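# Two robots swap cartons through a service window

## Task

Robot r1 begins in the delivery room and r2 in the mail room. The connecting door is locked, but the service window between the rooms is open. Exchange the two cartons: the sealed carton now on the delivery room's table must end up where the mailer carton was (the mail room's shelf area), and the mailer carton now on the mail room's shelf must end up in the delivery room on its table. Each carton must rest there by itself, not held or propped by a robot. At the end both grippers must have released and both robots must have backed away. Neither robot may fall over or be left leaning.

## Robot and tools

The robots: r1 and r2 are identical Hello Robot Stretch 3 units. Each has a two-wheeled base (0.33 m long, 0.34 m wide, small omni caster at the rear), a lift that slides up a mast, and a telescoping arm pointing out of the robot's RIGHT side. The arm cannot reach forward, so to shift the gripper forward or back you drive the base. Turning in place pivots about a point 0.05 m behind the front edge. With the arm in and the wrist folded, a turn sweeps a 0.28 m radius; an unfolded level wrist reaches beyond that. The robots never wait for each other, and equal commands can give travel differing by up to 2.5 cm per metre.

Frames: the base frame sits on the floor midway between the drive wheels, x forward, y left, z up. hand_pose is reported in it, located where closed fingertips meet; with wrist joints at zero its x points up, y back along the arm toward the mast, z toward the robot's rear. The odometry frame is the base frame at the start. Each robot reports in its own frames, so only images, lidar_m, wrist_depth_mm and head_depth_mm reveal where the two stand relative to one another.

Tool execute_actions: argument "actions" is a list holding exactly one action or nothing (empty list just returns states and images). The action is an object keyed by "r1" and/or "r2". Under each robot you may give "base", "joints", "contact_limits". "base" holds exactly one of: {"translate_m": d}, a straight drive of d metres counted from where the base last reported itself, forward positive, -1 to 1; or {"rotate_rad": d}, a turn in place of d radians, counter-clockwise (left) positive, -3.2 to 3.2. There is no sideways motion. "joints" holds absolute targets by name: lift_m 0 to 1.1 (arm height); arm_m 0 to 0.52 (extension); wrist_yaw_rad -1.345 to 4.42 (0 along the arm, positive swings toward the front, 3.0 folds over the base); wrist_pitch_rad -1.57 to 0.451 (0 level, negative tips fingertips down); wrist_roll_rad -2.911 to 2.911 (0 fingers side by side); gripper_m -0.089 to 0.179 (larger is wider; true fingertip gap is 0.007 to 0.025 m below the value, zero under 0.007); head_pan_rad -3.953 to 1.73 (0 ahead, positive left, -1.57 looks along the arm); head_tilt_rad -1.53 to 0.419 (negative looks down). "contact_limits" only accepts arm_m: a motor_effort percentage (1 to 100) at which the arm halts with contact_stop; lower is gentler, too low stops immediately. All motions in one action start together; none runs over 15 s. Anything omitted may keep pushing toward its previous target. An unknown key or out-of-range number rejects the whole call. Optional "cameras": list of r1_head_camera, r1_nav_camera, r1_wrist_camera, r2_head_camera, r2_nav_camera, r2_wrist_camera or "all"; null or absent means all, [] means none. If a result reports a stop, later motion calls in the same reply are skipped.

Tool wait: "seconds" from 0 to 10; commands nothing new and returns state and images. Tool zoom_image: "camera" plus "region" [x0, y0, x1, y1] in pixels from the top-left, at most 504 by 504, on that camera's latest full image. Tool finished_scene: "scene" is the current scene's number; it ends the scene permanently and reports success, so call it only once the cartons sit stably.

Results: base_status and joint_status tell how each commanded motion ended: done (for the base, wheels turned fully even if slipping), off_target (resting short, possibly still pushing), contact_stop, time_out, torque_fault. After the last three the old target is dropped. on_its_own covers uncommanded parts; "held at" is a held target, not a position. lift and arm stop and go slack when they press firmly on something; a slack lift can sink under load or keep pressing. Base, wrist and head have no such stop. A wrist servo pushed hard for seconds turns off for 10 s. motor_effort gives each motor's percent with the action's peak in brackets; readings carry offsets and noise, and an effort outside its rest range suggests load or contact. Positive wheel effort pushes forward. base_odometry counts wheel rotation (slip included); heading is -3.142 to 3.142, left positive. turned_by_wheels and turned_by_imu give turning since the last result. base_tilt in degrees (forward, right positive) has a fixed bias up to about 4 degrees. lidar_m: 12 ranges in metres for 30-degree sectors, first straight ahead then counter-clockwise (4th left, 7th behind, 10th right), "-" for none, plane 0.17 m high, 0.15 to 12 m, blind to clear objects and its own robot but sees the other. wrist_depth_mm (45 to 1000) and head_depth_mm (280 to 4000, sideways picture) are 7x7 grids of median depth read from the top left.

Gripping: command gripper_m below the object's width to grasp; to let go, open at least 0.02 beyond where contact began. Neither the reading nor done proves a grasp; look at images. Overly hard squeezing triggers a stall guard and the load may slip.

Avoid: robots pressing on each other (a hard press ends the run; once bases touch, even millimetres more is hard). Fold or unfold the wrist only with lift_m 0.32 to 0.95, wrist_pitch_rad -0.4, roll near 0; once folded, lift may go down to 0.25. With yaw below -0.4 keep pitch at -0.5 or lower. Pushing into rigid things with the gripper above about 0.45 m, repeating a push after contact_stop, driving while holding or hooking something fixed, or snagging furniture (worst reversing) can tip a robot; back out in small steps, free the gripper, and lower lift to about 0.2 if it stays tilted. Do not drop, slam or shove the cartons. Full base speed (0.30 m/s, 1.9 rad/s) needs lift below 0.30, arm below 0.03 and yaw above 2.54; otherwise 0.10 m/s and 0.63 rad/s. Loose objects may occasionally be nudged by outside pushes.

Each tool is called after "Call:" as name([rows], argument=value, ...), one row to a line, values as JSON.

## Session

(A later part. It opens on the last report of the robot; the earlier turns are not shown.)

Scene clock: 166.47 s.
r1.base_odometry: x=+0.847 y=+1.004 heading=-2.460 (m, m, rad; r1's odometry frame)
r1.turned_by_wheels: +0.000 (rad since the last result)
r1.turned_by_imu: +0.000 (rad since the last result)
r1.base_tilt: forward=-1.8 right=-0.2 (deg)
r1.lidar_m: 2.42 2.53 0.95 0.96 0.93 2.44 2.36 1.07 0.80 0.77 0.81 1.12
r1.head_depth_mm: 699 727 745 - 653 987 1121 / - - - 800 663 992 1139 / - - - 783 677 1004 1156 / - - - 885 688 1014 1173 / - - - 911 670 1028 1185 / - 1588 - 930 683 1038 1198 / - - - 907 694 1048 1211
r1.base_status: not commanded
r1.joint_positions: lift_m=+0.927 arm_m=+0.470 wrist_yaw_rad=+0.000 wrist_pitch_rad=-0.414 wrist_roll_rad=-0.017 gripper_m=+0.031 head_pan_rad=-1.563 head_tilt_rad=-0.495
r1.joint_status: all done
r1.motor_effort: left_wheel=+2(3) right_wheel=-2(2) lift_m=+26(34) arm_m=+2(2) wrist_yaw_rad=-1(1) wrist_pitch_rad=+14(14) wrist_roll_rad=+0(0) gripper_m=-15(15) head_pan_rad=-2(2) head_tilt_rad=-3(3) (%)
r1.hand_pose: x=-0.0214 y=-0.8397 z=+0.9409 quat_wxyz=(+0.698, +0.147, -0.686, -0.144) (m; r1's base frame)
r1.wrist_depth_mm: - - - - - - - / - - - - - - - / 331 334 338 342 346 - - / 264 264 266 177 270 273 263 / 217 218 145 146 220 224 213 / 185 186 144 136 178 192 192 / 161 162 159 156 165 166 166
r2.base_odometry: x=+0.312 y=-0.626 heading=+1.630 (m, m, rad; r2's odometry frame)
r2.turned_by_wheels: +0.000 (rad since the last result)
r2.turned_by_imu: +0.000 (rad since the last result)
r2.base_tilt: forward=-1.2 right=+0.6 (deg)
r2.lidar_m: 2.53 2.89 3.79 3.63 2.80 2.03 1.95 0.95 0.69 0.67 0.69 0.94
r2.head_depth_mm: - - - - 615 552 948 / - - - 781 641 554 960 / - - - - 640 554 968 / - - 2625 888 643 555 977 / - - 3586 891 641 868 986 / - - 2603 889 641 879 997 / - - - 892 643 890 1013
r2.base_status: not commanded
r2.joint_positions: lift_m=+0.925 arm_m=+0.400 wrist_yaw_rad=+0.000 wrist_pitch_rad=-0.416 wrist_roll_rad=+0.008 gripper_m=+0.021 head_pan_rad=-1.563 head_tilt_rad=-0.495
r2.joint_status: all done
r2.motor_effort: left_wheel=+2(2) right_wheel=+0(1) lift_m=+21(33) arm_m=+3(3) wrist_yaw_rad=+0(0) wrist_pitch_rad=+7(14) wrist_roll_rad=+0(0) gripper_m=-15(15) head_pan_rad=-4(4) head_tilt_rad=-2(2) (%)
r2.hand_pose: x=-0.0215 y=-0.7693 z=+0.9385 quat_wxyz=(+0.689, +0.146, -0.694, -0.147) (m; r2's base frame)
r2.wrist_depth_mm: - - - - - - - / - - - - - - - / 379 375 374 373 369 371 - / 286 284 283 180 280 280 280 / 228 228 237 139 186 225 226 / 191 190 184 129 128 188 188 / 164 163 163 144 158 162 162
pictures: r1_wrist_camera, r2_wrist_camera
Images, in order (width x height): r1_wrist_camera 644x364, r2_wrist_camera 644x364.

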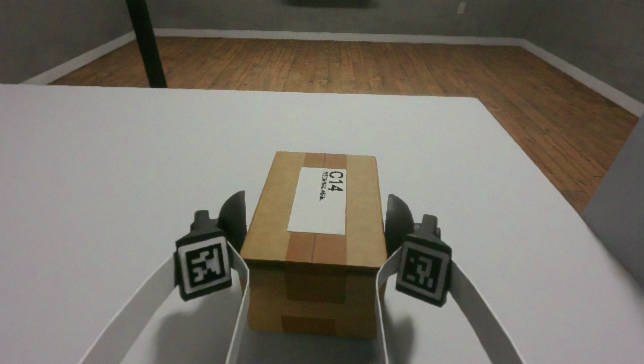

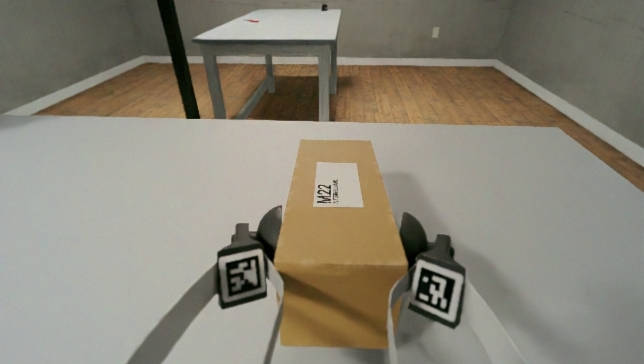

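Call:
execute_actions([
  {"r1":{"joints":{"lift_m":0.924}},"r2":{"joints":{"lift_m":0.917}}},
], cameras=[])

Call:
execute_actions([
  {"r1":{"joints":{"gripper_m":0.14}},"r2":{"joints":{"gripper_m":0.14}}},
], cameras=[])

Call:
execute_actions([
  {"r1":{"joints":{"arm_m":0.22}},"r2":{"joints":{"arm_m":0.2}}},
], cameras=[])

Call:
execute_actions([
  {"r1":{"base":{"translate_m":0.47}},"r2":{"base":{"translate_m":0.47}}},
], cameras=["r1_wrist_camera","r2_wrist_camera"])

Scene clock: 174.40 s.
r1.base_odometry: x=+0.847 y=+1.004 heading=-2.460 (m, m, rad; r1's odometry frame)
r1.turned_by_wheels: +0.000 (rad since the last result)
r1.turned_by_imu: +0.000 (rad since the last result)
r1.base_tilt: forward=-1.8 right=-0.3 (deg)
r1.lidar_m: 2.42 2.53 0.95 0.95 0.93 2.43 2.36 1.07 0.79 0.77 0.81 1.12
r1.head_depth_mm: 698 727 741 - 653 983 1123 / - - - 797 664 996 1137 / - - - 779 675 1002 1153 / - - - 885 687 1011 1165 / - - - 907 669 1030 1180 / - 1554 - 930 683 1039 1199 / - - 1163 917 695 1050 1212
r1.base_status: not commanded
r1.joint_positions: lift_m=+0.924 arm_m=+0.470 wrist_yaw_rad=+0.000 wrist_pitch_rad=-0.414 wrist_roll_rad=-0.017 gripper_m=+0.031 head_pan_rad=-1.563 head_tilt_rad=-0.495
r1.joint_status: all done
r1.motor_effort: left_wheel=+2(3) right_wheel=-2(2) lift_m=+25(25) arm_m=+2(2) wrist_yaw_rad=+0(0) wrist_pitch_rad=+14(14) wrist_roll_rad=+0(0) gripper_m=-15(15) head_pan_rad=-2(2) head_tilt_rad=-3(3) (%)
r1.hand_pose: x=-0.0214 y=-0.8397 z=+0.9379 quat_wxyz=(+0.698, +0.147, -0.686, -0.144) (m; r1's base frame)
r1.wrist_depth_mm: - - - - - - - / - - - - - - - / 323 324 330 334 334 377 - / 255 259 261 176 266 268 247 / 213 215 146 145 214 221 213 / 182 184 144 136 175 185 188 / 159 159 156 153 162 162 164
r2.base_odometry: x=+0.312 y=-0.626 heading=+1.630 (m, m, rad; r2's odometry frame)
r2.turned_by_wheels: +0.000 (rad since the last result)
r2.turned_by_imu: +0.000 (rad since the last result)
r2.base_tilt: forward=-1.2 right=+0.6 (deg)
r2.lidar_m: 2.54 2.88 3.80 3.63 2.81 2.02 1.96 0.95 0.69 0.67 0.69 0.94
r2.head_depth_mm: - - - - 615 553 950 / - - - - 640 553 954 / - - - - 639 553 971 / - - 2626 890 641 555 980 / - - 3633 890 641 870 990 / - - 2626 889 642 883 1003 / - - - 892 643 889 1010
r2.base_status: not commanded
r2.joint_positions: lift_m=+0.917 arm_m=+0.400 wrist_yaw_rad=+0.000 wrist_pitch_rad=-0.414 wrist_roll_rad=+0.008 gripper_m=+0.021 head_pan_rad=-1.563 head_tilt_rad=-0.495
r2.joint_status: all done
r2.motor_effort: left_wheel=+2(2) right_wheel=+0(0) lift_m=+21(23) arm_m=+3(2) wrist_yaw_rad=+0(0) wrist_pitch_rad=+7(7) wrist_roll_rad=+0(0) gripper_m=-15(16) head_pan_rad=-3(4) head_tilt_rad=-2(2) (%)
r2.hand_pose: x=-0.0215 y=-0.7695 z=+0.9308 quat_wxyz=(+0.690, +0.145, -0.694, -0.146) (m; r2's base frame)
r2.wrist_depth_mm: - - - - - - - / - - - - - - - / 361 360 357 357 355 354 - / 271 271 270 173 267 268 267 / 218 217 225 138 179 215 214 / 182 181 175 129 129 180 179 / 156 155 155 147 150 154 154
pictures: none
No camera images: the call's "cameras" was empty. Leave "cameras" out to get every camera's image.

Scene clock: 176.10 s.
r1.base_odometry: x=+0.847 y=+1.004 heading=-2.460 (m, m, rad; r1's odometry frame)
r1.turned_by_wheels: +0.000 (rad since the last result)
r1.turned_by_imu: +0.000 (rad since the last result)
r1.base_tilt: forward=-1.7 right=-0.3 (deg)
r1.lidar_m: 2.42 2.53 0.94 0.95 0.92 2.44 2.36 1.07 0.80 0.77 0.81 1.12
r1.head_depth_mm: 698 727 739 - 652 987 1127 / - - - 799 664 996 1136 / - - - 781 675 1009 1152 / - - - 876 688 1016 1164 / - - - 903 669 1024 1183 / - 1544 - 929 681 1036 1196 / - - 1162 904 693 1053 1212
r1.base_status: not commanded
r1.joint_positions: lift_m=+0.924 arm_m=+0.470 wrist_yaw_rad=+0.000 wrist_pitch_rad=-0.409 wrist_roll_rad=-0.017 gripper_m=+0.140 head_pan_rad=-1.563 head_tilt_rad=-0.495
r1.joint_status: all done
r1.motor_effort: left_wheel=+3(3) right_wheel=-2(2) lift_m=+25(25) arm_m=+3(2) wrist_yaw_rad=-1(0) wrist_pitch_rad=+11(14) wrist_roll_rad=+0(0) gripper_m=+0(83) head_pan_rad=-1(2) head_tilt_rad=-2(2) (%)
r1.hand_pose: x=-0.0214 y=-0.8403 z=+0.9391 quat_wxyz=(+0.699, +0.145, -0.686, -0.142) (m; r1's base frame)
r1.wrist_depth_mm: - - - - - - - / - - - - - - - / 331 334 339 340 344 - - / 260 261 263 179 268 270 261 / 216 225 210 148 221 232 213 / 189 179 176 138 186 - 190 / 156 161 159 155 161 165 165
r2.base_odometry: x=+0.312 y=-0.626 heading=+1.630 (m, m, rad; r2's odometry frame)
r2.turned_by_wheels: +0.000 (rad since the last result)
r2.turned_by_imu: +0.000 (rad since the last result)
r2.base_tilt: forward=-1.3 right=+0.5 (deg)
r2.lidar_m: 2.53 2.89 3.78 3.62 2.80 2.02 1.95 0.95 0.69 0.67 0.69 0.94
r2.head_depth_mm: - - - - 615 553 944 / - - - - 639 551 957 / - - - - 639 552 963 / - - 2602 892 644 553 982 / - - 3599 886 643 871 987 / - - 2586 888 643 877 1002 / - - - 887 642 889 1006
r2.base_status: not commanded
r2.joint_positions: lift_m=+0.917 arm_m=+0.400 wrist_yaw_rad=+0.000 wrist_pitch_rad=-0.418 wrist_roll_rad=+0.008 gripper_m=+0.140 head_pan_rad=-1.563 head_tilt_rad=-0.495
r2.joint_status: all done
r2.motor_effort: left_wheel=+2(3) right_wheel=-1(1) lift_m=+22(21) arm_m=+3(3) wrist_yaw_rad=+0(0) wrist_pitch_rad=+8(9) wrist_roll_rad=+0(0) gripper_m=+0(88) head_pan_rad=-4(4) head_tilt_rad=-3(3) (%)
r2.hand_pose: x=-0.0215 y=-0.7691 z=+0.9301 quat_wxyz=(+0.689, +0.146, -0.694, -0.147) (m; r2's base frame)
r2.wrist_depth_mm: - - - - - - - / - - - - - - - / 358 356 355 332 353 351 - / 269 269 268 175 266 264 265 / 215 224 216 140 206 221 213 / 180 187 180 131 168 - 179 / - 154 155 148 150 149 153
pictures: none
No camera images: the call's "cameras" was empty. Leave "cameras" out to get every camera's image.

Scene clock: 179.17 s.
r1.base_odometry: x=+0.847 y=+1.004 heading=-2.460 (m, m, rad; r1's odometry frame)
r1.turned_by_wheels: +0.000 (rad since the last result)
r1.turned_by_imu: +0.000 (rad since the last result)
r1.base_tilt: forward=-1.8 right=-0.3 (deg)
r1.lidar_m: 2.42 2.54 0.94 0.95 0.93 2.44 2.36 1.07 0.80 0.77 0.81 1.12
r1.head_depth_mm: 698 727 757 766 - 992 1129 / - - - - - 996 1136 / - - - 876 714 1008 1151 / - - - 885 688 1017 1163 / - - - 909 670 1026 1177 / - 1546 - 932 683 1039 1202 / - - 1165 952 695 1054 1210
r1.base_status: not commanded
r1.joint_positions: lift_m=+0.924 arm_m=+0.220 wrist_yaw_rad=+0.000 wrist_pitch_rad=-0.408 wrist_roll_rad=-0.017 gripper_m=+0.140 head_pan_rad=-1.563 head_tilt_rad=-0.495
r1.joint_status: all done
r1.motor_effort: left_wheel=+3(3) right_wheel=-2(2) lift_m=+25(25) arm_m=-2(5) wrist_yaw_rad=+0(1) wrist_pitch_rad=+11(11) wrist_roll_rad=+0(0) gripper_m=+0(0) head_pan_rad=-2(2) head_tilt_rad=-3(3) (%)
r1.hand_pose: x=-0.0214 y=-0.5909 z=+0.9393 quat_wxyz=(+0.699, +0.145, -0.686, -0.142) (m; r1's base frame)
r1.wrist_depth_mm: - - - - - 339 264 / 450 459 471 355 478 338 294 / 332 333 336 343 346 335 319 / 261 263 266 269 272 273 359 / 216 227 221 220 224 234 384 / 189 180 187 187 188 - 191 / 157 162 162 163 164 164 165
r2.base_odometry: x=+0.312 y=-0.626 heading=+1.630 (m, m, rad; r2's odometry frame)
r2.turned_by_wheels: +0.000 (rad since the last result)
r2.turned_by_imu: +0.000 (rad since the last result)
r2.base_tilt: forward=-1.3 right=+0.5 (deg)
r2.lidar_m: 2.54 2.89 3.77 3.62 2.81 2.03 1.96 0.95 0.69 0.67 0.69 0.94
r2.head_depth_mm: - - - 988 - 859 944 / - - - 993 - 870 954 / - - - 865 - 880 970 / - - 2601 885 617 553 979 / - - 3647 890 644 869 990 / - - 2585 892 644 880 997 / - 1525 3642 888 643 885 1011
r2.base_status: not commanded
r2.joint_positions: lift_m=+0.917 arm_m=+0.200 wrist_yaw_rad=+0.000 wrist_pitch_rad=-0.418 wrist_roll_rad=+0.008 gripper_m=+0.140 head_pan_rad=-1.563 head_tilt_rad=-0.495
r2.joint_status: all done
r2.motor_effort: left_wheel=+2(2) right_wheel=+0(0) lift_m=+21(21) arm_m=-2(3) wrist_yaw_rad=+1(1) wrist_pitch_rad=+8(8) wrist_roll_rad=+0(0) gripper_m=+0(0) head_pan_rad=-6(5) head_tilt_rad=-2(2) (%)
r2.hand_pose: x=-0.0215 y=-0.5697 z=+0.9301 quat_wxyz=(+0.689, +0.146, -0.694, -0.147) (m; r2's base frame)
r2.wrist_depth_mm: - - - - - - - / 537 531 530 439 522 - 319 / 359 358 358 314 353 353 312 / 271 271 269 269 268 266 267 / 217 225 217 216 215 223 214 / 181 187 180 180 180 - 180 / - 155 155 155 155 150 153
pictures: none
No camera images: the call's "cameras" was empty. Leave "cameras" out to get every camera's image.

Scene clock: 184.87 s.
r1.base_odometry: x=+0.482 y=+0.708 heading=-2.460 (m, m, rad; r1's odometry frame)
r1.turned_by_wheels: +0.000 (rad since the last result)
r1.turned_by_imu: +0.001 (rad since the last result)
r1.base_tilt: forward=-1.8 right=-0.2 (deg)
r1.lidar_m: 1.95 2.05 2.84 0.89 1.14 2.92 2.83 1.09 0.81 0.78 0.82 1.09
r1.head_depth_mm: - 1466 - 936 - 998 1143 / - - - - - 1011 1151 / - - - 929 714 1026 1168 / - - - 886 689 1034 1178 / - - - 911 702 1042 1196 / - 815 791 834 749 1054 1211 / 649 691 762 841 943 1066 1227
r1.base_status: done
r1.joint_positions: lift_m=+0.924 arm_m=+0.220 wrist_yaw_rad=+0.000 wrist_pitch_rad=-0.408 wrist_roll_rad=-0.017 gripper_m=+0.140 head_pan_rad=-1.563 head_tilt_rad=-0.495
r1.joint_status: not commanded
r1.motor_effort: left_wheel=+1(9) right_wheel=-2(4) lift_m=+25(25) arm_m=-2(2) wrist_yaw_rad=-1(1) wrist_pitch_rad=+11(11) wrist_roll_rad=+0(0) gripper_m=+0(0) head_pan_rad=-2(2) head_tilt_rad=-3(2) (%)
r1.hand_pose: x=-0.0214 y=-0.5909 z=+0.9393 quat_wxyz=(+0.699, +0.145, -0.686, -0.142) (m; r1's base frame)
r1.wrist_depth_mm: 330 - - - - - - / 339 425 475 408 475 484 496 / 333 333 336 271 346 347 351 / 263 265 265 267 270 272 275 / 217 227 221 220 223 233 225 / 190 181 186 188 188 - 191 / 167 166 166 163 164 165 166
r2.base_odometry: x=+0.284 y=-0.157 heading=+1.630 (m, m, rad; r2's odometry frame)
r2.turned_by_wheels: +0.000 (rad since the last result)
r2.turned_by_imu: -0.002 (rad since the last result)
r2.base_tilt: forward=-1.1 right=+0.5 (deg)
r2.lidar_m: 2.32 2.40 3.26 3.63 3.48 2.51 2.43 0.95 0.69 0.66 0.69 0.94
r2.head_depth_mm: - 1475 - 990 - 850 939 / - - 3617 994 - 865 955 / - - 3612 937 - 873 966 / - - 2610 887 615 555 972 / - - - 815 642 556 983 / 548 590 636 694 757 875 1002 / 545 591 644 707 783 882 1005
r2.base_status: done
r2.joint_positions: lift_m=+0.917 arm_m=+0.200 wrist_yaw_rad=+0.000 wrist_pitch_rad=-0.418 wrist_roll_rad=+0.008 gripper_m=+0.140 head_pan_rad=-1.563 head_tilt_rad=-0.495
r2.joint_status: not commanded
r2.motor_effort: left_wheel=+1(8) right_wheel=+0(3) lift_m=+22(21) arm_m=-2(2) wrist_yaw_rad=+1(1) wrist_pitch_rad=+8(8) wrist_roll_rad=+0(0) gripper_m=+0(0) head_pan_rad=-5(3) head_tilt_rad=-3(2) (%)
r2.hand_pose: x=-0.0215 y=-0.5697 z=+0.9301 quat_wxyz=(+0.689, +0.146, -0.694, -0.147) (m; r2's base frame)
r2.wrist_depth_mm: 207 286 - - - - - / 219 288 - 518 520 516 512 / 239 288 353 253 352 351 349 / 273 264 268 253 267 266 265 / 299 225 216 216 214 223 214 / 184 187 181 180 180 - 179 / - 155 155 155 155 150 154
pictures: r1_wrist_camera, r2_wrist_camera
Images, in order (width x height): r1_wrist_camera 644x364, r2_wrist_camera 644x364.

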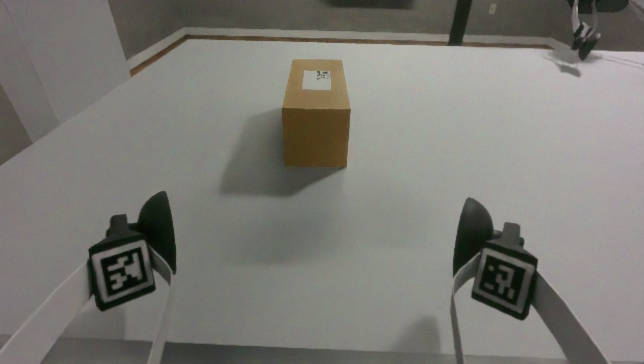

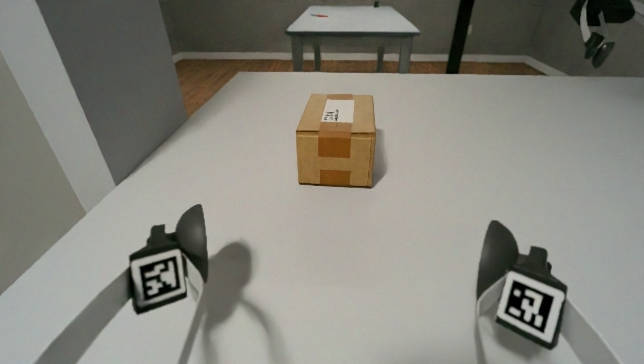

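Call:
execute_actions([
  {"r1":{"joints":{"arm_m":0.395}},"r2":{"base":{"translate_m":0.008},"joints":{"arm_m":0.33}}},
], cameras=["r1_wrist_camera","r2_wrist_camera"])

Scene clock: 191.33 s.
r1.base_odometry: x=+0.482 y=+0.708 heading=-2.460 (m, m, rad; r1's odometry frame)
r1.turned_by_wheels: +0.000 (rad since the last result)
r1.turned_by_imu: +0.000 (rad since the last result)
r1.base_tilt: forward=-1.7 right=-0.3 (deg)
r1.lidar_m: 1.95 2.03 2.84 0.88 1.14 2.92 2.83 1.09 0.81 0.78 0.82 1.09
r1.head_depth_mm: - 1471 - - 656 997 1136 / - - - 761 665 1006 1149 / - - - - 676 1021 1164 / - - - 894 688 1030 1184 / - - - 910 701 1044 1198 / - 816 791 835 752 1051 1212 / 647 690 761 844 942 1065 1238
r1.base_status: not commanded
r1.joint_positions: lift_m=+0.924 arm_m=+0.395 wrist_yaw_rad=+0.000 wrist_pitch_rad=-0.407 wrist_roll_rad=-0.017 gripper_m=+0.140 head_pan_rad=-1.563 head_tilt_rad=-0.495
r1.joint_status: all done
r1.motor_effort: left_wheel=+2(2) right_wheel=-2(2) lift_m=+25(25) arm_m=+3(4) wrist_yaw_rad=+0(1) wrist_pitch_rad=+10(11) wrist_roll_rad=+0(0) gripper_m=+0(1) head_pan_rad=-2(2) head_tilt_rad=-3(3) (%)
r1.hand_pose: x=-0.0214 y=-0.7654 z=+0.9394 quat_wxyz=(+0.699, +0.145, -0.686, -0.142) (m; r1's base frame)
r1.wrist_depth_mm: - - - - - - - / - - 458 471 479 486 - / 327 337 337 341 342 347 354 / 261 264 266 178 269 273 275 / 216 225 212 146 221 230 226 / 190 180 175 124 189 - 190 / 155 160 154 121 160 164 165
r2.base_odometry: x=+0.284 y=-0.149 heading=+1.630 (m, m, rad; r2's odometry frame)
r2.turned_by_wheels: +0.000 (rad since the last result)
r2.turned_by_imu: +0.000 (rad since the last result)
r2.base_tilt: forward=-1.4 right=+0.5 (deg)
r2.lidar_m: 2.31 2.39 3.25 3.61 3.47 2.52 2.43 0.95 0.69 0.66 0.69 0.94
r2.head_depth_mm: - 1538 - - 629 552 944 / - - 3883 - 616 555 951 / - - 3565 - 617 553 963 / - - 2618 938 641 552 976 / - - 3930 800 639 555 982 / 546 587 632 701 765 875 996 / 545 590 643 706 785 880 1004
r2.base_status: done
r2.joint_positions: lift_m=+0.917 arm_m=+0.330 wrist_yaw_rad=+0.000 wrist_pitch_rad=-0.418 wrist_roll_rad=+0.008 gripper_m=+0.140 head_pan_rad=-1.563 head_tilt_rad=-0.495
r2.joint_status: all done
r2.motor_effort: left_wheel=+2(5) right_wheel=+0(2) lift_m=+22(22) arm_m=+3(3) wrist_yaw_rad=+1(0) wrist_pitch_rad=+8(8) wrist_roll_rad=+0(0) gripper_m=+0(0) head_pan_rad=-4(3) head_tilt_rad=-2(2) (%)
r2.hand_pose: x=-0.0215 y=-0.6991 z=+0.9301 quat_wxyz=(+0.689, +0.146, -0.694, -0.147) (m; r2's base frame)
r2.wrist_depth_mm: 204 - - - - - - / 204 - - - - - - / 206 - 353 354 351 350 352 / 207 255 268 179 254 267 265 / 203 224 214 143 199 222 213 / 181 187 180 131 135 - 178 / - 155 155 148 150 150 153
pictures: r1_wrist_camera, r2_wrist_camera
Images, in order (width x height): r1_wrist_camera 644x364, r2_wrist_camera 644x364.

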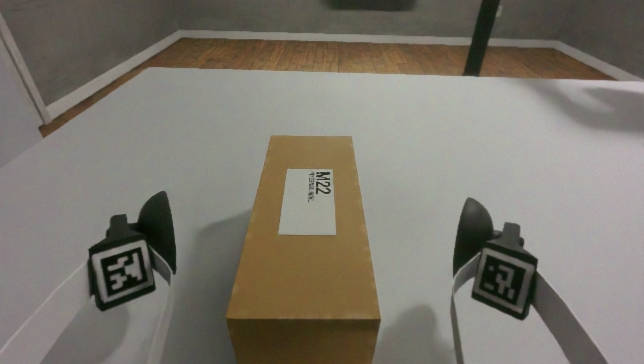

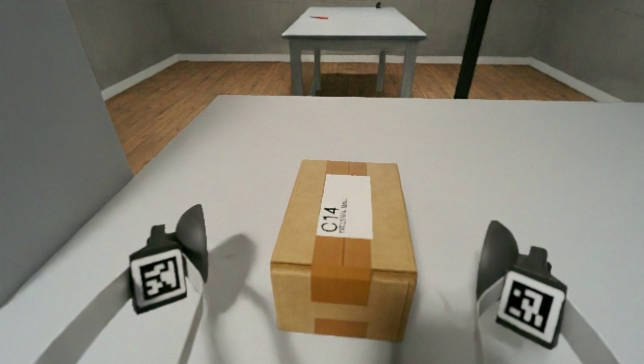

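Call:
execute_actions([
  {"r1":{"joints":{"gripper_m":0.015}},"r2":{"joints":{"gripper_m":0.03}}},
], cameras=[])

Call:
execute_actions([
  {"r1":{"joints":{"lift_m":0.96}},"r2":{"joints":{"lift_m":0.95}}},
], cameras=[])

Call:
execute_actions([
  {"r1":{"base":{"translate_m":-0.2},"joints":{"arm_m":0.003}},"r2":{"joints":{"arm_m":0.003}}},
], cameras=["r1_wrist_camera","r2_wrist_camera"])

Call:
execute_actions([
  {"r1":{"base":{"translate_m":-0.3},"joints":{"wrist_yaw_rad":2.7,"lift_m":0.94}},"r2":{"base":{"rotate_rad":1.63},"joints":{"wrist_yaw_rad":2.7}}},
], cameras=[])

Call:
execute_actions([
  {"r1":{"base":{"translate_m":-0.64},"joints":{"lift_m":0.29}},"r2":{"base":{"translate_m":0.62},"joints":{"lift_m":0.29}}},
], cameras=[])

Call:
execute_actions([
  {"r1":{"base":{"rotate_rad":1.57}},"r2":{"base":{"translate_m":1.0}}},
], cameras=[])

Call:
execute_actions([
  {"r1":{"base":{"translate_m":1.0}},"r2":{"base":{"translate_m":1.0}}},
], cameras=[])

Call:
execute_actions([
  {"r1":{"base":{"translate_m":0.6},"joints":{"lift_m":0.85}},"r2":{"base":{"rotate_rad":1.53},"joints":{"lift_m":0.84}}},
], cameras=[])

Call:
execute_actions([
  {"r1":{"base":{"translate_m":0.15},"joints":{"wrist_yaw_rad":0}},"r2":{"joints":{"wrist_yaw_rad":0}}},
], cameras=["r1_wrist_camera","r2_wrist_camera"])

Scene clock: 212.33 s.
r1.base_odometry: x=+0.482 y=+0.708 heading=-2.459 (m, m, rad; r1's odometry frame)
r1.turned_by_wheels: +0.000 (rad since the last result)
r1.turned_by_imu: +0.000 (rad since the last result)
r1.base_tilt: forward=-1.8 right=-0.3 (deg)
r1.lidar_m: 1.95 2.04 2.84 0.88 1.14 2.93 2.84 1.08 0.81 0.78 0.82 1.09
r1.head_depth_mm: - 1476 - - 654 995 1137 / - - - 758 664 1014 1152 / - - - - 677 1021 1161 / - - - 890 688 1032 1179 / - - - 909 703 1045 1197 / - 817 789 832 750 1053 1211 / 648 692 763 845 943 1068 1230
r1.base_status: not commanded
r1.joint_positions: lift_m=+0.924 arm_m=+0.395 wrist_yaw_rad=+0.001 wrist_pitch_rad=-0.394 wrist_roll_rad=-0.017 gripper_m=+0.016 head_pan_rad=-1.563 head_tilt_rad=-0.495
r1.joint_status: all done
r1.motor_effort: left_wheel=+2(3) right_wheel=-3(3) lift_m=+25(25) arm_m=+2(2) wrist_yaw_rad=-1(1) wrist_pitch_rad=+4(10) wrist_roll_rad=+0(0) gripper_m=-18(93) head_pan_rad=-2(2) head_tilt_rad=-3(2) (%)
r1.hand_pose: x=-0.0213 y=-0.7671 z=+0.9423 quat_wxyz=(+0.700, +0.140, -0.687, -0.137) (m; r1's base frame)
r1.wrist_depth_mm: - - - - - - - / - - 485 - - - - / 367 346 351 356 363 362 365 / 269 270 274 180 279 279 281 / 221 223 153 149 232 228 230 / 188 189 156 127 182 193 194 / 163 164 158 116 163 168 168
r2.base_odometry: x=+0.284 y=-0.149 heading=+1.630 (m, m, rad; r2's odometry frame)
r2.turned_by_wheels: +0.000 (rad since the last result)
r2.turned_by_imu: +0.000 (rad since the last result)
r2.base_tilt: forward=-1.3 right=+0.5 (deg)
r2.lidar_m: 2.31 2.40 3.26 3.62 3.48 2.52 2.43 0.95 0.69 0.66 0.69 0.94
r2.head_depth_mm: - 1523 - - 627 553 946 / - - 3906 - 616 553 951 / - - 3666 - 615 554 961 / - - 2632 884 642 554 975 / - - 3863 797 642 555 985 / 546 585 633 701 763 875 997 / 545 591 644 707 785 887 1011
r2.base_status: not commanded
r2.joint_positions: lift_m=+0.917 arm_m=+0.330 wrist_yaw_rad=+0.000 wrist_pitch_rad=-0.419 wrist_roll_rad=+0.008 gripper_m=+0.031 head_pan_rad=-1.563 head_tilt_rad=-0.495
r2.joint_status: all done
r2.motor_effort: left_wheel=+2(1) right_wheel=-1(1) lift_m=+22(22) arm_m=+4(3) wrist_yaw_rad=+1(1) wrist_pitch_rad=+9(9) wrist_roll_rad=+0(0) gripper_m=-16(99) head_pan_rad=-4(4) head_tilt_rad=-2(2) (%)
r2.hand_pose: x=-0.0215 y=-0.6989 z=+0.9297 quat_wxyz=(+0.689, +0.147, -0.694, -0.148) (m; r2's base frame)
r2.wrist_depth_mm: 204 - - - - - - / 205 - - - - - - / 206 - 351 353 348 349 346 / 208 255 266 177 253 264 263 / 204 216 220 142 148 213 213 / 180 180 - 130 127 178 177 / 155 154 155 146 150 153 153
pictures: none
No camera images: the call's "cameras" was empty. Leave "cameras" out to get every camera's image.

Scene clock: 213.47 s.
r1.base_odometry: x=+0.482 y=+0.708 heading=-2.459 (m, m, rad; r1's odometry frame)
r1.turned_by_wheels: +0.000 (rad since the last result)
r1.turned_by_imu: +0.000 (rad since the last result)
r1.base_tilt: forward=-1.8 right=-0.3 (deg)
r1.lidar_m: 1.95 2.04 2.84 0.88 1.14 2.92 2.83 1.09 0.81 0.78 0.82 1.09
r1.head_depth_mm: - 1494 - 788 652 996 1140 / - - - 782 665 1008 1155 / - - - 779 676 1021 1167 / - - - 888 687 1035 1179 / - - - 911 701 1043 1200 / - 814 790 835 749 1057 1215 / 649 690 765 844 940 1066 1229
r1.base_status: not commanded
r1.joint_positions: lift_m=+0.960 arm_m=+0.395 wrist_yaw_rad=+0.001 wrist_pitch_rad=-0.414 wrist_roll_rad=-0.017 gripper_m=+0.016 head_pan_rad=-1.563 head_tilt_rad=-0.495
r1.joint_status: all done
r1.motor_effort: left_wheel=+3(3) right_wheel=-3(3) lift_m=+41(44) arm_m=+2(2) wrist_yaw_rad=-1(1) wrist_pitch_rad=+14(14) wrist_roll_rad=+0(0) gripper_m=-17(18) head_pan_rad=-2(2) head_tilt_rad=-3(3) (%)
r1.hand_pose: x=-0.0213 y=-0.7647 z=+0.9733 quat_wxyz=(+0.698, +0.147, -0.686, -0.144) (m; r1's base frame)
r1.wrist_depth_mm: - - - - - - - / - - - - - - - / - 400 403 413 409 420 425 / 304 316 318 176 328 332 331 / 263 263 153 149 278 272 272 / 225 224 214 128 216 230 231 / 194 196 189 119 194 200 201
r2.base_odometry: x=+0.284 y=-0.149 heading=+1.630 (m, m, rad; r2's odometry frame)
r2.turned_by_wheels: +0.000 (rad since the last result)
r2.turned_by_imu: +0.000 (rad since the last result)
r2.base_tilt: forward=-1.3 right=+0.5 (deg)
r2.lidar_m: 2.31 2.39 3.25 3.63 3.47 2.52 2.44 0.95 0.69 0.66 0.69 0.94
r2.head_depth_mm: - 1524 - - 639 552 946 / - - 2480 - 641 553 952 / - - 2580 - 641 555 965 / - - 2643 886 641 555 973 / - - 3944 801 641 555 983 / 548 585 632 698 769 872 994 / 546 591 643 707 787 881 1005
r2.base_status: not commanded
r2.joint_positions: lift_m=+0.950 arm_m=+0.330 wrist_yaw_rad=+0.000 wrist_pitch_rad=-0.425 wrist_roll_rad=+0.008 gripper_m=+0.031 head_pan_rad=-1.563 head_tilt_rad=-0.495
r2.joint_status: all done
r2.motor_effort: left_wheel=+2(2) right_wheel=-1(1) lift_m=+40(41) arm_m=+3(3) wrist_yaw_rad=+0(0) wrist_pitch_rad=+12(12) wrist_roll_rad=+0(0) gripper_m=-15(16) head_pan_rad=-4(4) head_tilt_rad=-2(2) (%)
r2.hand_pose: x=-0.0215 y=-0.6981 z=+0.9606 quat_wxyz=(+0.689, +0.149, -0.693, -0.150) (m; r2's base frame)
r2.wrist_depth_mm: 204 - - - - - - / 205 - - - - - - / 207 - 421 419 421 414 413 / 208 292 320 178 304 318 316 / 209 250 269 142 148 255 255 / 205 216 - 130 127 215 214 / 186 186 186 176 180 184 184
pictures: none
No camera images: the call's "cameras" was empty. Leave "cameras" out to get every camera's image.

Scene clock: 217.53 s.
r1.base_odometry: x=+0.637 y=+0.834 heading=-2.459 (m, m, rad; r1's odometry frame)
r1.turned_by_wheels: +0.000 (rad since the last result)
r1.turned_by_imu: -0.001 (rad since the last result)
r1.base_tilt: forward=-1.7 right=-0.3 (deg)
r1.lidar_m: 2.15 2.25 3.13 0.88 1.58 2.72 2.64 1.08 0.80 0.78 0.81 1.13
r1.head_depth_mm: - - 1232 830 650 - - / - 1455 3723 849 637 - - / - - - 865 650 - 1168 / - - - 885 689 1025 1170 / - - - 908 701 1034 1183 / - - - 936 713 1052 1208 / - - - 926 700 1061 1225
r1.base_status: done
r1.joint_positions: lift_m=+0.960 arm_m=+0.003 wrist_yaw_rad=+0.000 wrist_pitch_rad=-0.415 wrist_roll_rad=-0.017 gripper_m=+0.016 head_pan_rad=-1.563 head_tilt_rad=-0.495
r1.joint_status: all done
r1.motor_effort: left_wheel=+2(3) right_wheel=-2(9) lift_m=+41(41) arm_m=-2(1) wrist_yaw_rad=+0(1) wrist_pitch_rad=+14(14) wrist_roll_rad=+0(0) gripper_m=-17(16) head_pan_rad=-2(2) head_tilt_rad=-3(3) (%)
r1.hand_pose: x=-0.0215 y=-0.3730 z=+0.9730 quat_wxyz=(+0.698, +0.147, -0.686, -0.145) (m; r1's base frame)
r1.wrist_depth_mm: 575 - - - - - 561 / 531 550 553 563 580 583 543 / 397 402 409 408 421 423 431 / 373 378 365 176 362 362 360 / 767 733 153 148 711 716 699 / 862 863 849 129 853 801 791 / - 991 933 119 943 928 930
r2.base_odometry: x=+0.284 y=-0.149 heading=+1.630 (m, m, rad; r2's odometry frame)
r2.turned_by_wheels: +0.000 (rad since the last result)
r2.turned_by_imu: +0.000 (rad since the last result)
r2.base_tilt: forward=-1.3 right=+0.6 (deg)
r2.lidar_m: 2.31 2.39 3.24 3.62 3.48 2.52 2.43 0.95 0.69 0.66 0.69 0.94
r2.head_depth_mm: - - 3617 881 638 543 - / - 1462 2609 886 641 - - / - - 3693 888 642 - - / - - 2635 887 642 556 976 / - - 3953 803 642 555 985 / 549 587 634 697 765 876 994 / 546 590 646 709 784 884 1008
r2.base_status: not commanded
r2.joint_positions: lift_m=+0.950 arm_m=+0.003 wrist_yaw_rad=+0.000 wrist_pitch_rad=-0.426 wrist_roll_rad=+0.008 gripper_m=+0.031 head_pan_rad=-1.563 head_tilt_rad=-0.495
r2.joint_status: all done
r2.motor_effort: left_wheel=+1(2) right_wheel=-1(1) lift_m=+40(40) arm_m=-2(4) wrist_yaw_rad=+0(1) wrist_pitch_rad=+13(13) wrist_roll_rad=+0(0) gripper_m=-16(15) head_pan_rad=-4(4) head_tilt_rad=-2(2) (%)
r2.hand_pose: x=-0.0215 y=-0.3716 z=+0.9605 quat_wxyz=(+0.689, +0.149, -0.693, -0.150) (m; r2's base frame)
r2.wrist_depth_mm: 390 381 484 - - - - / 429 421 491 610 613 608 606 / 477 463 429 422 420 419 419 / 529 506 322 179 306 320 319 / 597 282 271 142 148 257 257 / 687 673 - 130 127 591 577 / 815 795 759 743 698 696 667
pictures: r1_wrist_camera, r2_wrist_camera
Images, in order (width x height): r1_wrist_camera 644x364, r2_wrist_camera 644x364.

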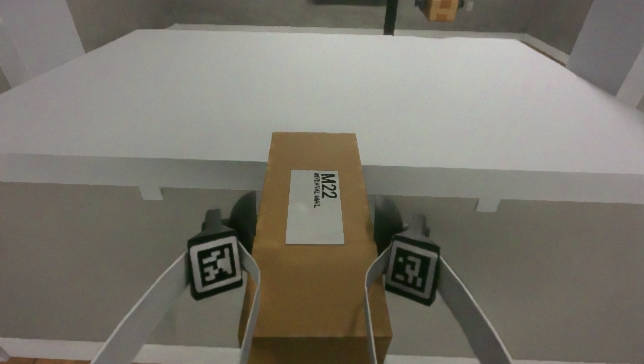

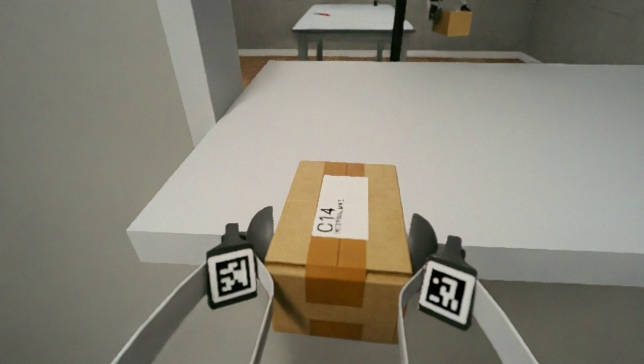

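Scene clock: 221.50 s.
r1.base_odometry: x=+0.870 y=+1.023 heading=-2.459 (m, m, rad; r1's odometry frame)
r1.turned_by_wheels: +0.000 (rad since the last result)
r1.turned_by_imu: -0.002 (rad since the last result)
r1.base_tilt: forward=-1.8 right=-0.3 (deg)
r1.lidar_m: 2.45 2.56 0.96 0.92 0.93 2.41 2.33 1.07 0.80 0.77 0.80 1.12
r1.head_depth_mm: 612 665 716 785 686 967 - / - - - 848 664 979 - / - - - 868 678 981 - / - 1354 - 891 685 999 - / - - - 909 671 1021 1156 / - - - 933 681 1038 1196 / - - - 953 695 1052 1209
r1.base_status: done
r1.joint_positions: lift_m=+0.940 arm_m=+0.003 wrist_yaw_rad=+2.699 wrist_pitch_rad=-0.415 wrist_roll_rad=-0.017 gripper_m=+0.016 head_pan_rad=-1.563 head_tilt_rad=-0.495
r1.joint_status: all done
r1.motor_effort: left_wheel=+3(4) right_wheel=-2(7) lift_m=+26(35) arm_m=-1(2) wrist_yaw_rad=+2(3) wrist_pitch_rad=+14(14) wrist_roll_rad=+0(0) gripper_m=-16(17) head_pan_rad=-2(2) head_tilt_rad=-3(3) (%)
r1.hand_pose: x=+0.0751 y=+0.0549 z=+0.9536 quat_wxyz=(+0.295, +0.701, -0.007, +0.649) (m; r1's base frame)
r1.wrist_depth_mm: - - - - - - - / 956 878 995 - - - - / 844 - - - - - - / 952 - - 174 - - - / - - 153 148 - - - / - - - 129 - - - / - - - 119 - - -
r2.base_odometry: x=+0.284 y=-0.149 heading=-3.023 (m, m, rad; r2's odometry frame)
r2.turned_by_wheels: +1.630 (rad since the last result)
r2.turned_by_imu: +1.614 (rad since the last result)
r2.base_tilt: forward=-1.4 right=+0.5 (deg)
r2.lidar_m: 3.64 3.26 2.48 2.04 0.89 0.68 0.66 0.70 1.01 2.31 2.44 3.50
r2.head_depth_mm: 1871 2042 2205 2409 2071 1683 - / 1939 2085 2250 2458 2064 1629 - / 1933 2095 2242 2510 2038 1678 - / 1982 2103 2305 2500 2061 1702 - / 1977 2136 2340 2552 2060 1607 - / 2011 2176 2385 2569 2099 1616 1360 / 2052 2228 2395 2581 2066 1621 1338
r2.base_status: done
r2.joint_positions: lift_m=+0.950 arm_m=+0.003 wrist_yaw_rad=+2.698 wrist_pitch_rad=-0.426 wrist_roll_rad=+0.008 gripper_m=+0.031 head_pan_rad=-1.563 head_tilt_rad=-0.495
r2.joint_status: all done
r2.motor_effort: left_wheel=-2(8) right_wheel=+2(7) lift_m=+40(40) arm_m=-3(3) wrist_yaw_rad=+3(3) wrist_pitch_rad=+13(13) wrist_roll_rad=+0(0) gripper_m=-15(15) head_pan_rad=-5(4) head_tilt_rad=-2(2) (%)
r2.hand_pose: x=+0.0746 y=+0.0535 z=+0.9605 quat_wxyz=(+0.298, +0.709, -0.007, +0.639) (m; r2's base frame)
r2.wrist_depth_mm: - - - - - - - / - - - - - - - / - - - - - - - / - - - 178 - - - / - - - 142 149 - - / - - - 130 127 - - / - - - - - - -
pictures: none
No camera images: the call's "cameras" was empty. Leave "cameras" out to get every camera's image.

Scene clock: 229.00 s.
r1.base_odometry: x=+1.366 y=+1.426 heading=-2.459 (m, m, rad; r1's odometry frame)
r1.turned_by_wheels: +0.000 (rad since the last result)
r1.turned_by_imu: -0.004 (rad since the last result)
r1.base_tilt: forward=-1.8 right=-0.3 (deg)
r1.lidar_m: 3.09 1.35 0.97 1.50 2.35 1.75 1.69 1.06 0.79 0.76 0.79 1.10
r1.head_depth_mm: 597 648 706 775 860 970 1104 / 600 653 710 781 868 979 1118 / 604 656 716 787 875 986 1132 / 607 658 721 795 883 1002 1147 / 610 666 725 797 891 1010 1163 / 614 669 730 807 902 1021 1171 / 619 673 739 815 910 1032 1189
r1.base_status: done
r1.joint_positions: lift_m=+0.290 arm_m=+0.003 wrist_yaw_rad=+2.699 wrist_pitch_rad=-0.416 wrist_roll_rad=-0.017 gripper_m=+0.016 head_pan_rad=-1.563 head_tilt_rad=-0.495
r1.joint_status: all done
r1.motor_effort: left_wheel=+4(11) right_wheel=-2(12) lift_m=+26(26) arm_m=-2(1) wrist_yaw_rad=+1(2) wrist_pitch_rad=+15(15) wrist_roll_rad=+0(0) gripper_m=-17(17) head_pan_rad=-2(1) head_tilt_rad=-3(2) (%)
r1.hand_pose: x=+0.0749 y=+0.0548 z=+0.3035 quat_wxyz=(+0.295, +0.701, -0.007, +0.649) (m; r1's base frame)
r1.wrist_depth_mm: - - - - - - - / - - - - - - - / 874 903 898 953 920 890 955 / 707 703 718 177 738 722 724 / - 581 152 148 616 609 601 / - 505 128 128 491 502 513 / - - 117 119 428 443 447
r2.base_odometry: x=-0.332 y=-0.222 heading=-3.023 (m, m, rad; r2's odometry frame)
r2.turned_by_wheels: +0.000 (rad since the last result)
r2.turned_by_imu: -0.001 (rad since the last result)
r2.base_tilt: forward=-1.3 right=+0.4 (deg)
r2.lidar_m: 3.00 3.18 2.43 2.38 1.72 1.32 1.28 1.35 1.94 2.35 2.48 3.08
r2.head_depth_mm: 1933 2072 2257 2448 2066 1627 1342 / 1969 2096 2272 2462 2065 1624 1342 / 1969 2130 2351 2545 2045 1623 1335 / 2019 2179 2358 2545 2066 1618 1333 / 2010 2197 2372 2587 2080 1606 1338 / 2050 2240 2436 2611 2057 1622 1341 / 2067 2240 2446 2618 2066 1631 1351
r2.base_status: done
r2.joint_positions: lift_m=+0.290 arm_m=+0.003 wrist_yaw_rad=+2.699 wrist_pitch_rad=-0.426 wrist_roll_rad=+0.008 gripper_m=+0.031 head_pan_rad=-1.563 head_tilt_rad=-0.495
r2.joint_status: all done
r2.motor_effort: left_wheel=-2(14) right_wheel=+1(9) lift_m=+22(35) arm_m=-3(3) wrist_yaw_rad=+1(1) wrist_pitch_rad=+13(13) wrist_roll_rad=+0(0) gripper_m=-16(16) head_pan_rad=-3(4) head_tilt_rad=-2(2) (%)
r2.hand_pose: x=+0.0744 y=+0.0535 z=+0.3011 quat_wxyz=(+0.298, +0.709, -0.007, +0.639) (m; r2's base frame)
r2.wrist_depth_mm: - - - - - - - / - - - - - - - / - - 969 971 972 967 969 / - 737 746 178 704 743 741 / - 600 619 142 148 594 585 / - 523 - 130 127 498 495 / 443 - - 149 418 433 431
pictures: none
No camera images: the call's "cameras" was empty. Leave "cameras" out to get every camera's image.

Scene clock: 234.10 s.
r1.base_odometry: x=+1.366 y=+1.426 heading=-0.889 (m, m, rad; r1's odometry frame)
r1.turned_by_wheels: +1.570 (rad since the last result)
r1.turned_by_imu: +1.566 (rad since the last result)
r1.base_tilt: forward=-1.8 right=-0.3 (deg)
r1.lidar_m: 1.39 2.40 1.76 1.69 1.08 0.79 0.76 0.79 1.08 2.85 1.34 0.97
r1.head_depth_mm: 2466 2580 2653 2532 1937 1527 1259 / 2535 2740 2983 2732 1968 1545 1272 / 2532 2747 2974 2814 2025 1556 1280 / 2564 2755 3008 2859 2054 1591 1297 / 2551 2813 3052 2931 2083 1616 1311 / 2581 2793 3040 2988 2109 1613 1328 / 2594 2820 3032 3078 2141 1647 1335
r1.base_status: done
r1.joint_positions: lift_m=+0.290 arm_m=+0.003 wrist_yaw_rad=+2.699 wrist_pitch_rad=-0.416 wrist_roll_rad=-0.017 gripper_m=+0.016 head_pan_rad=-1.563 head_tilt_rad=-0.495
r1.joint_status: not commanded
r1.motor_effort: left_wheel=-1(9) right_wheel=+2(10) lift_m=+25(25) arm_m=-2(2) wrist_yaw_rad=+1(1) wrist_pitch_rad=+15(15) wrist_roll_rad=+0(0) gripper_m=-16(17) head_pan_rad=-2(2) head_tilt_rad=-2(2) (%)
r1.hand_pose: x=+0.0749 y=+0.0548 z=+0.3035 quat_wxyz=(+0.295, +0.701, -0.007, +0.649) (m; r1's base frame)
r1.wrist_depth_mm: - - - - - - - / - - - - - - - / 880 917 878 923 936 932 929 / 713 708 692 176 739 727 730 / - 593 152 149 610 598 617 / - 518 128 129 474 510 513 / - - 117 119 432 443 445
r2.base_odometry: x=-1.325 y=-0.340 heading=-3.023 (m, m, rad; r2's odometry frame)
r2.turned_by_wheels: +0.000 (rad since the last result)
r2.turned_by_imu: -0.002 (rad since the last result)
r2.base_tilt: forward=-1.3 right=+0.5 (deg)
r2.lidar_m: 2.02 2.14 2.40 2.35 2.46 2.33 2.28 2.41 2.46 2.40 2.54 2.07
r2.head_depth_mm: 1978 2138 2317 2489 2077 1621 1328 / 1997 2164 2352 2576 2070 1618 1336 / 2030 2197 2385 2585 2067 1622 1340 / 2033 2217 2435 2594 2051 1634 1343 / 2045 2238 2441 2608 2066 1625 1340 / 2115 2264 2487 2628 2099 1637 1336 / 2135 2293 2485 2672 2080 1633 1343
r2.base_status: done
r2.joint_positions: lift_m=+0.290 arm_m=+0.003 wrist_yaw_rad=+2.699 wrist_pitch_rad=-0.426 wrist_roll_rad=+0.008 gripper_m=+0.031 head_pan_rad=-1.563 head_tilt_rad=-0.495
r2.joint_status: not commanded
r2.motor_effort: left_wheel=-1(7) right_wheel=+2(7) lift_m=+22(23) arm_m=-2(2) wrist_yaw_rad=+1(1) wrist_pitch_rad=+13(13) wrist_roll_rad=+0(0) gripper_m=-16(16) head_pan_rad=-3(4) head_tilt_rad=-2(3) (%)
r2.hand_pose: x=+0.0744 y=+0.0535 z=+0.3011 quat_wxyz=(+0.298, +0.709, -0.007, +0.639) (m; r2's base frame)
r2.wrist_depth_mm: - - - - - - - / - - - - - - - / - - 986 972 961 968 976 / - 733 747 179 707 733 730 / - 604 620 143 148 597 595 / - 521 - 130 127 498 503 / 448 - - 149 421 431 430
pictures: none
No camera images: the call's "cameras" was empty. Leave "cameras" out to get every camera's image.

Scene clock: 239.20 s.
r1.base_odometry: x=+1.996 y=+0.650 heading=-0.889 (m, m, rad; r1's odometry frame)
r1.turned_by_wheels: +0.000 (rad since the last result)
r1.turned_by_imu: +0.005 (rad since the last result)
r1.base_tilt: forward=-1.7 right=-0.3 (deg)
r1.lidar_m: 1.39 2.38 1.75 1.69 1.75 1.83 1.76 1.83 0.36 0.36 0.37 0.51
r1.head_depth_mm: 2530 2743 2963 2656 1941 1484 525 / 2548 2739 2984 2721 829 643 528 / 2546 2746 2961 2798 834 650 533 / 2564 2728 3027 2858 850 660 539 / 2568 2793 3035 2927 865 668 544 / 2590 2756 3046 3012 880 677 549 / 2599 2778 3061 3090 891 685 557
r1.base_status: done
r1.joint_positions: lift_m=+0.290 arm_m=+0.003 wrist_yaw_rad=+2.699 wrist_pitch_rad=-0.416 wrist_roll_rad=-0.017 gripper_m=+0.016 head_pan_rad=-1.563 head_tilt_rad=-0.495
r1.joint_status: not commanded
r1.motor_effort: left_wheel=-1(10) right_wheel=+2(10) lift_m=+25(25) arm_m=-2(2) wrist_yaw_rad=+1(1) wrist_pitch_rad=+15(14) wrist_roll_rad=+0(0) gripper_m=-17(17) head_pan_rad=-2(2) head_tilt_rad=-2(2) (%)
r1.hand_pose: x=+0.0749 y=+0.0548 z=+0.3035 quat_wxyz=(+0.295, +0.701, -0.007, +0.649) (m; r1's base frame)
r1.wrist_depth_mm: - - - - - - - / - - - - - - - / 885 895 885 913 929 883 908 / 713 707 689 176 723 727 733 / - 579 152 148 618 600 610 / - 519 128 129 482 511 504 / - - 117 118 433 444 445
r2.base_odometry: x=-2.318 y=-0.458 heading=-3.023 (m, m, rad; r2's odometry frame)
r2.turned_by_wheels: +0.000 (rad since the last result)
r2.turned_by_imu: -0.002 (rad since the last result)
r2.base_tilt: forward=-1.3 right=+0.4 (deg)
r2.lidar_m: 1.03 1.08 1.55 2.29 2.42 3.35 3.27 3.30 2.52 2.46 1.38 1.05
r2.head_depth_mm: 2020 2175 2382 2565 2048 1606 1339 / 2053 2203 2425 2570 2049 1613 1339 / 2083 2255 2449 2583 2068 1613 1333 / 2126 2257 2509 2637 2072 1620 1340 / 2136 2286 2523 2708 2054 1628 1340 / 2131 2333 2556 2682 2074 1627 1340 / 2117 2233 2229 2287 2061 1632 1346
r2.base_status: done
r2.joint_positions: lift_m=+0.290 arm_m=+0.003 wrist_yaw_rad=+2.699 wrist_pitch_rad=-0.426 wrist_roll_rad=+0.008 gripper_m=+0.031 head_pan_rad=-1.563 head_tilt_rad=-0.495
r2.joint_status: not commanded
r2.motor_effort: left_wheel=-1(9) right_wheel=+1(7) lift_m=+22(23) arm_m=-3(2) wrist_yaw_rad=+1(2) wrist_pitch_rad=+13(13) wrist_roll_rad=+0(0) gripper_m=-16(16) head_pan_rad=-6(4) head_tilt_rad=-2(2) (%)
r2.hand_pose: x=+0.0744 y=+0.0535 z=+0.3011 quat_wxyz=(+0.298, +0.709, -0.007, +0.639) (m; r2's base frame)
r2.wrist_depth_mm: - - - - - - 837 / - - - - - - 870 / - - 974 960 985 956 854 / - 746 745 178 700 743 729 / - 606 624 142 148 604 589 / - 521 - 130 127 498 496 / 447 - - 150 417 429 431
pictures: none
No camera images: the call's "cameras" was empty. Leave "cameras" out to get every camera's image.

Scene clock: 245.87 s.
r1.base_odometry: x=+2.374 y=+0.184 heading=-0.890 (m, m, rad; r1's odometry frame)
r1.turned_by_wheels: +0.000 (rad since the last result)
r1.turned_by_imu: +0.002 (rad since the last result)
r1.base_tilt: forward=-1.8 right=-0.3 (deg)
r1.lidar_m: 1.97 2.06 1.74 1.68 1.76 2.42 2.36 0.51 0.38 0.36 0.38 0.52
r1.head_depth_mm: 2524 2713 2978 1120 809 636 533 / 2510 2717 3000 2749 820 632 527 / 2561 2758 3000 2748 836 650 546 / 2560 2781 3018 2867 851 660 541 / 2550 2780 3029 2894 860 668 544 / 2596 2784 3047 2977 877 679 550 / 2610 2804 3098 3117 893 685 556
r1.base_status: done
r1.joint_positions: lift_m=+0.850 arm_m=+0.003 wrist_yaw_rad=+2.699 wrist_pitch_rad=-0.416 wrist_roll_rad=-0.017 gripper_m=+0.016 head_pan_rad=-1.563 head_tilt_rad=-0.495
r1.joint_status: all done
r1.motor_effort: left_wheel=-2(10) right_wheel=+2(10) lift_m=+41(43) arm_m=-2(2) wrist_yaw_rad=+0(1) wrist_pitch_rad=+15(15) wrist_roll_rad=+0(0) gripper_m=-16(17) head_pan_rad=-2(2) head_tilt_rad=-3(3) (%)
r1.hand_pose: x=+0.0749 y=+0.0548 z=+0.8628 quat_wxyz=(+0.295, +0.701, -0.006, +0.649) (m; r1's base frame)
r1.wrist_depth_mm: - - - - - - - / - - - - - - - / - - - - - - - / - - - 176 - - - / - - 152 148 - - - / - - - 128 - - - / - - - 119 - - -
r2.base_odometry: x=-2.318 y=-0.458 heading=-1.493 (m, m, rad; r2's odometry frame)
r2.turned_by_wheels: +1.530 (rad since the last result)
r2.turned_by_imu: +1.515 (rad since the last result)
r2.base_tilt: forward=-1.3 right=+0.4 (deg)
r2.lidar_m: 2.29 2.39 3.32 3.26 3.41 2.54 2.46 1.43 1.06 1.03 1.08 1.49
r2.head_depth_mm: 833 896 971 1046 857 742 1342 / 837 907 981 1057 861 744 1341 / 846 912 993 1066 860 744 1337 / 853 925 998 1079 861 1358 1340 / 862 936 1018 1085 860 1386 1333 / 864 940 1021 1098 866 1407 1337 / 875 948 1031 1139 903 1421 1340
r2.base_status: done
r2.joint_positions: lift_m=+0.840 arm_m=+0.003 wrist_yaw_rad=+2.699 wrist_pitch_rad=-0.427 wrist_roll_rad=+0.008 gripper_m=+0.031 head_pan_rad=-1.563 head_tilt_rad=-0.495
r2.joint_status: all done
r2.motor_effort: left_wheel=-2(9) right_wheel=+2(6) lift_m=+40(42) arm_m=-3(3) wrist_yaw_rad=+1(2) wrist_pitch_rad=+13(13) wrist_roll_rad=+0(0) gripper_m=-15(16) head_pan_rad=-4(4) head_tilt_rad=-2(2) (%)
r2.hand_pose: x=+0.0744 y=+0.0535 z=+0.8504 quat_wxyz=(+0.298, +0.709, -0.006, +0.639) (m; r2's base frame)
r2.wrist_depth_mm: - - - - - - - / - - - - - - - / - - - - - - - / - - - 178 - - - / - - - 142 148 - - / - - - 130 127 - - / - - - 930 961 - 984
pictures: none
No camera images: the call's "cameras" was empty. Leave "cameras" out to get every camera's image.

Scene clock: 248.60 s.
r1.base_odometry: x=+2.469 y=+0.067 heading=-0.890 (m, m, rad; r1's odometry frame)
r1.turned_by_wheels: +0.000 (rad since the last result)
r1.turned_by_imu: +0.000 (rad since the last result)
r1.base_tilt: forward=-1.8 right=-0.3 (deg)
r1.lidar_m: 1.82 1.90 1.74 1.68 1.76 2.41 2.51 0.52 0.38 0.37 0.38 0.52
r1.head_depth_mm: 2508 2707 2991 1120 810 636 533 / 2512 2764 3022 2746 823 644 - / 2520 2756 2986 2816 835 624 521 / 2585 2766 3075 2833 852 659 538 / 2585 2787 3015 2910 865 668 544 / 2559 2835 3073 2990 878 677 551 / 2588 2835 3070 3058 895 685 557
r1.base_status: done
r1.joint_positions: lift_m=+0.850 arm_m=+0.003 wrist_yaw_rad=+0.002 wrist_pitch_rad=-0.416 wrist_roll_rad=-0.017 gripper_m=+0.016 head_pan_rad=-1.563 head_tilt_rad=-0.495
r1.joint_status: all done
r1.motor_effort: left_wheel=-1(3) right_wheel=+2(7) lift_m=+41(42) arm_m=-2(2) wrist_yaw_rad=-2(5) wrist_pitch_rad=+15(15) wrist_roll_rad=+0(0) gripper_m=-16(17) head_pan_rad=-2(2) head_tilt_rad=-3(3) (%)
r1.hand_pose: x=-0.0212 y=-0.3729 z=+0.8628 quat_wxyz=(+0.698, +0.148, -0.685, -0.145) (m; r1's base frame)
r1.wrist_depth_mm: - - - - - - - / 624 616 640 644 663 649 682 / 457 467 465 469 482 490 482 / 362 368 369 176 376 382 382 / 301 302 152 148 322 311 313 / 257 259 246 129 250 265 266 / 226 226 220 118 224 232 230
r2.base_odometry: x=-2.318 y=-0.458 heading=-1.493 (m, m, rad; r2's odometry frame)
r2.turned_by_wheels: +0.000 (rad since the last result)
r2.turned_by_imu: +0.000 (rad since the last result)
r2.base_tilt: forward=-1.3 right=+0.5 (deg)
r2.lidar_m: 2.29 2.39 3.33 3.27 3.41 2.54 2.47 1.43 1.06 1.03 1.07 1.49
r2.head_depth_mm: 829 894 975 1053 861 743 1326 / 843 905 983 1060 858 741 1344 / 845 912 995 1068 863 707 473 / 850 919 1003 1078 863 1364 1306 / 861 929 1011 1079 861 1383 1343 / 871 940 1022 1102 864 1401 1344 / 882 943 1028 1145 905 1423 1343
r2.base_status: not commanded
r2.joint_positions: lift_m=+0.840 arm_m=+0.003 wrist_yaw_rad=+0.002 wrist_pitch_rad=-0.427 wrist_roll_rad=+0.008 gripper_m=+0.031 head_pan_rad=-1.563 head_tilt_rad=-0.495
r2.joint_status: all done
r2.motor_effort: left_wheel=-2(2) right_wheel=+2(2) lift_m=+40(40) arm_m=-3(3) wrist_yaw_rad=-1(3) wrist_pitch_rad=+13(13) wrist_roll_rad=+0(1) gripper_m=-16(16) head_pan_rad=-4(5) head_tilt_rad=-2(2) (%)
r2.hand_pose: x=-0.0211 y=-0.3716 z=+0.8504 quat_wxyz=(+0.689, +0.150, -0.693, -0.150) (m; r2's base frame)
r2.wrist_depth_mm: 751 732 711 701 682 664 649 / 835 802 713 705 705 680 672 / 909 489 488 490 485 484 461 / - 415 406 178 377 374 366 / - - - 142 148 944 920 / - - - 130 127 - - / - - - 925 957 - 968
pictures: r1_wrist_camera, r2_wrist_camera
Images, in order (width x height): r1_wrist_camera 644x364, r2_wrist_camera 644x364.

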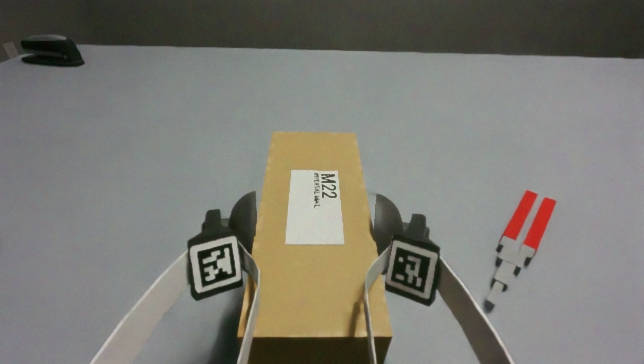

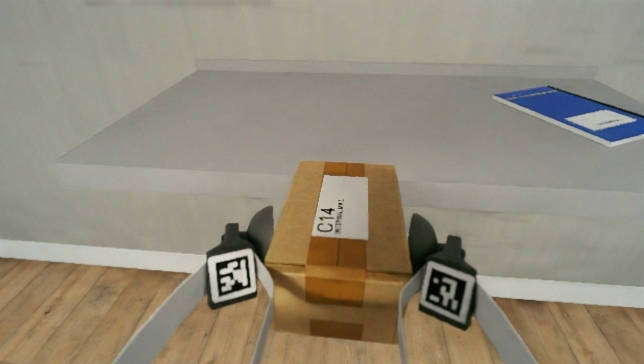

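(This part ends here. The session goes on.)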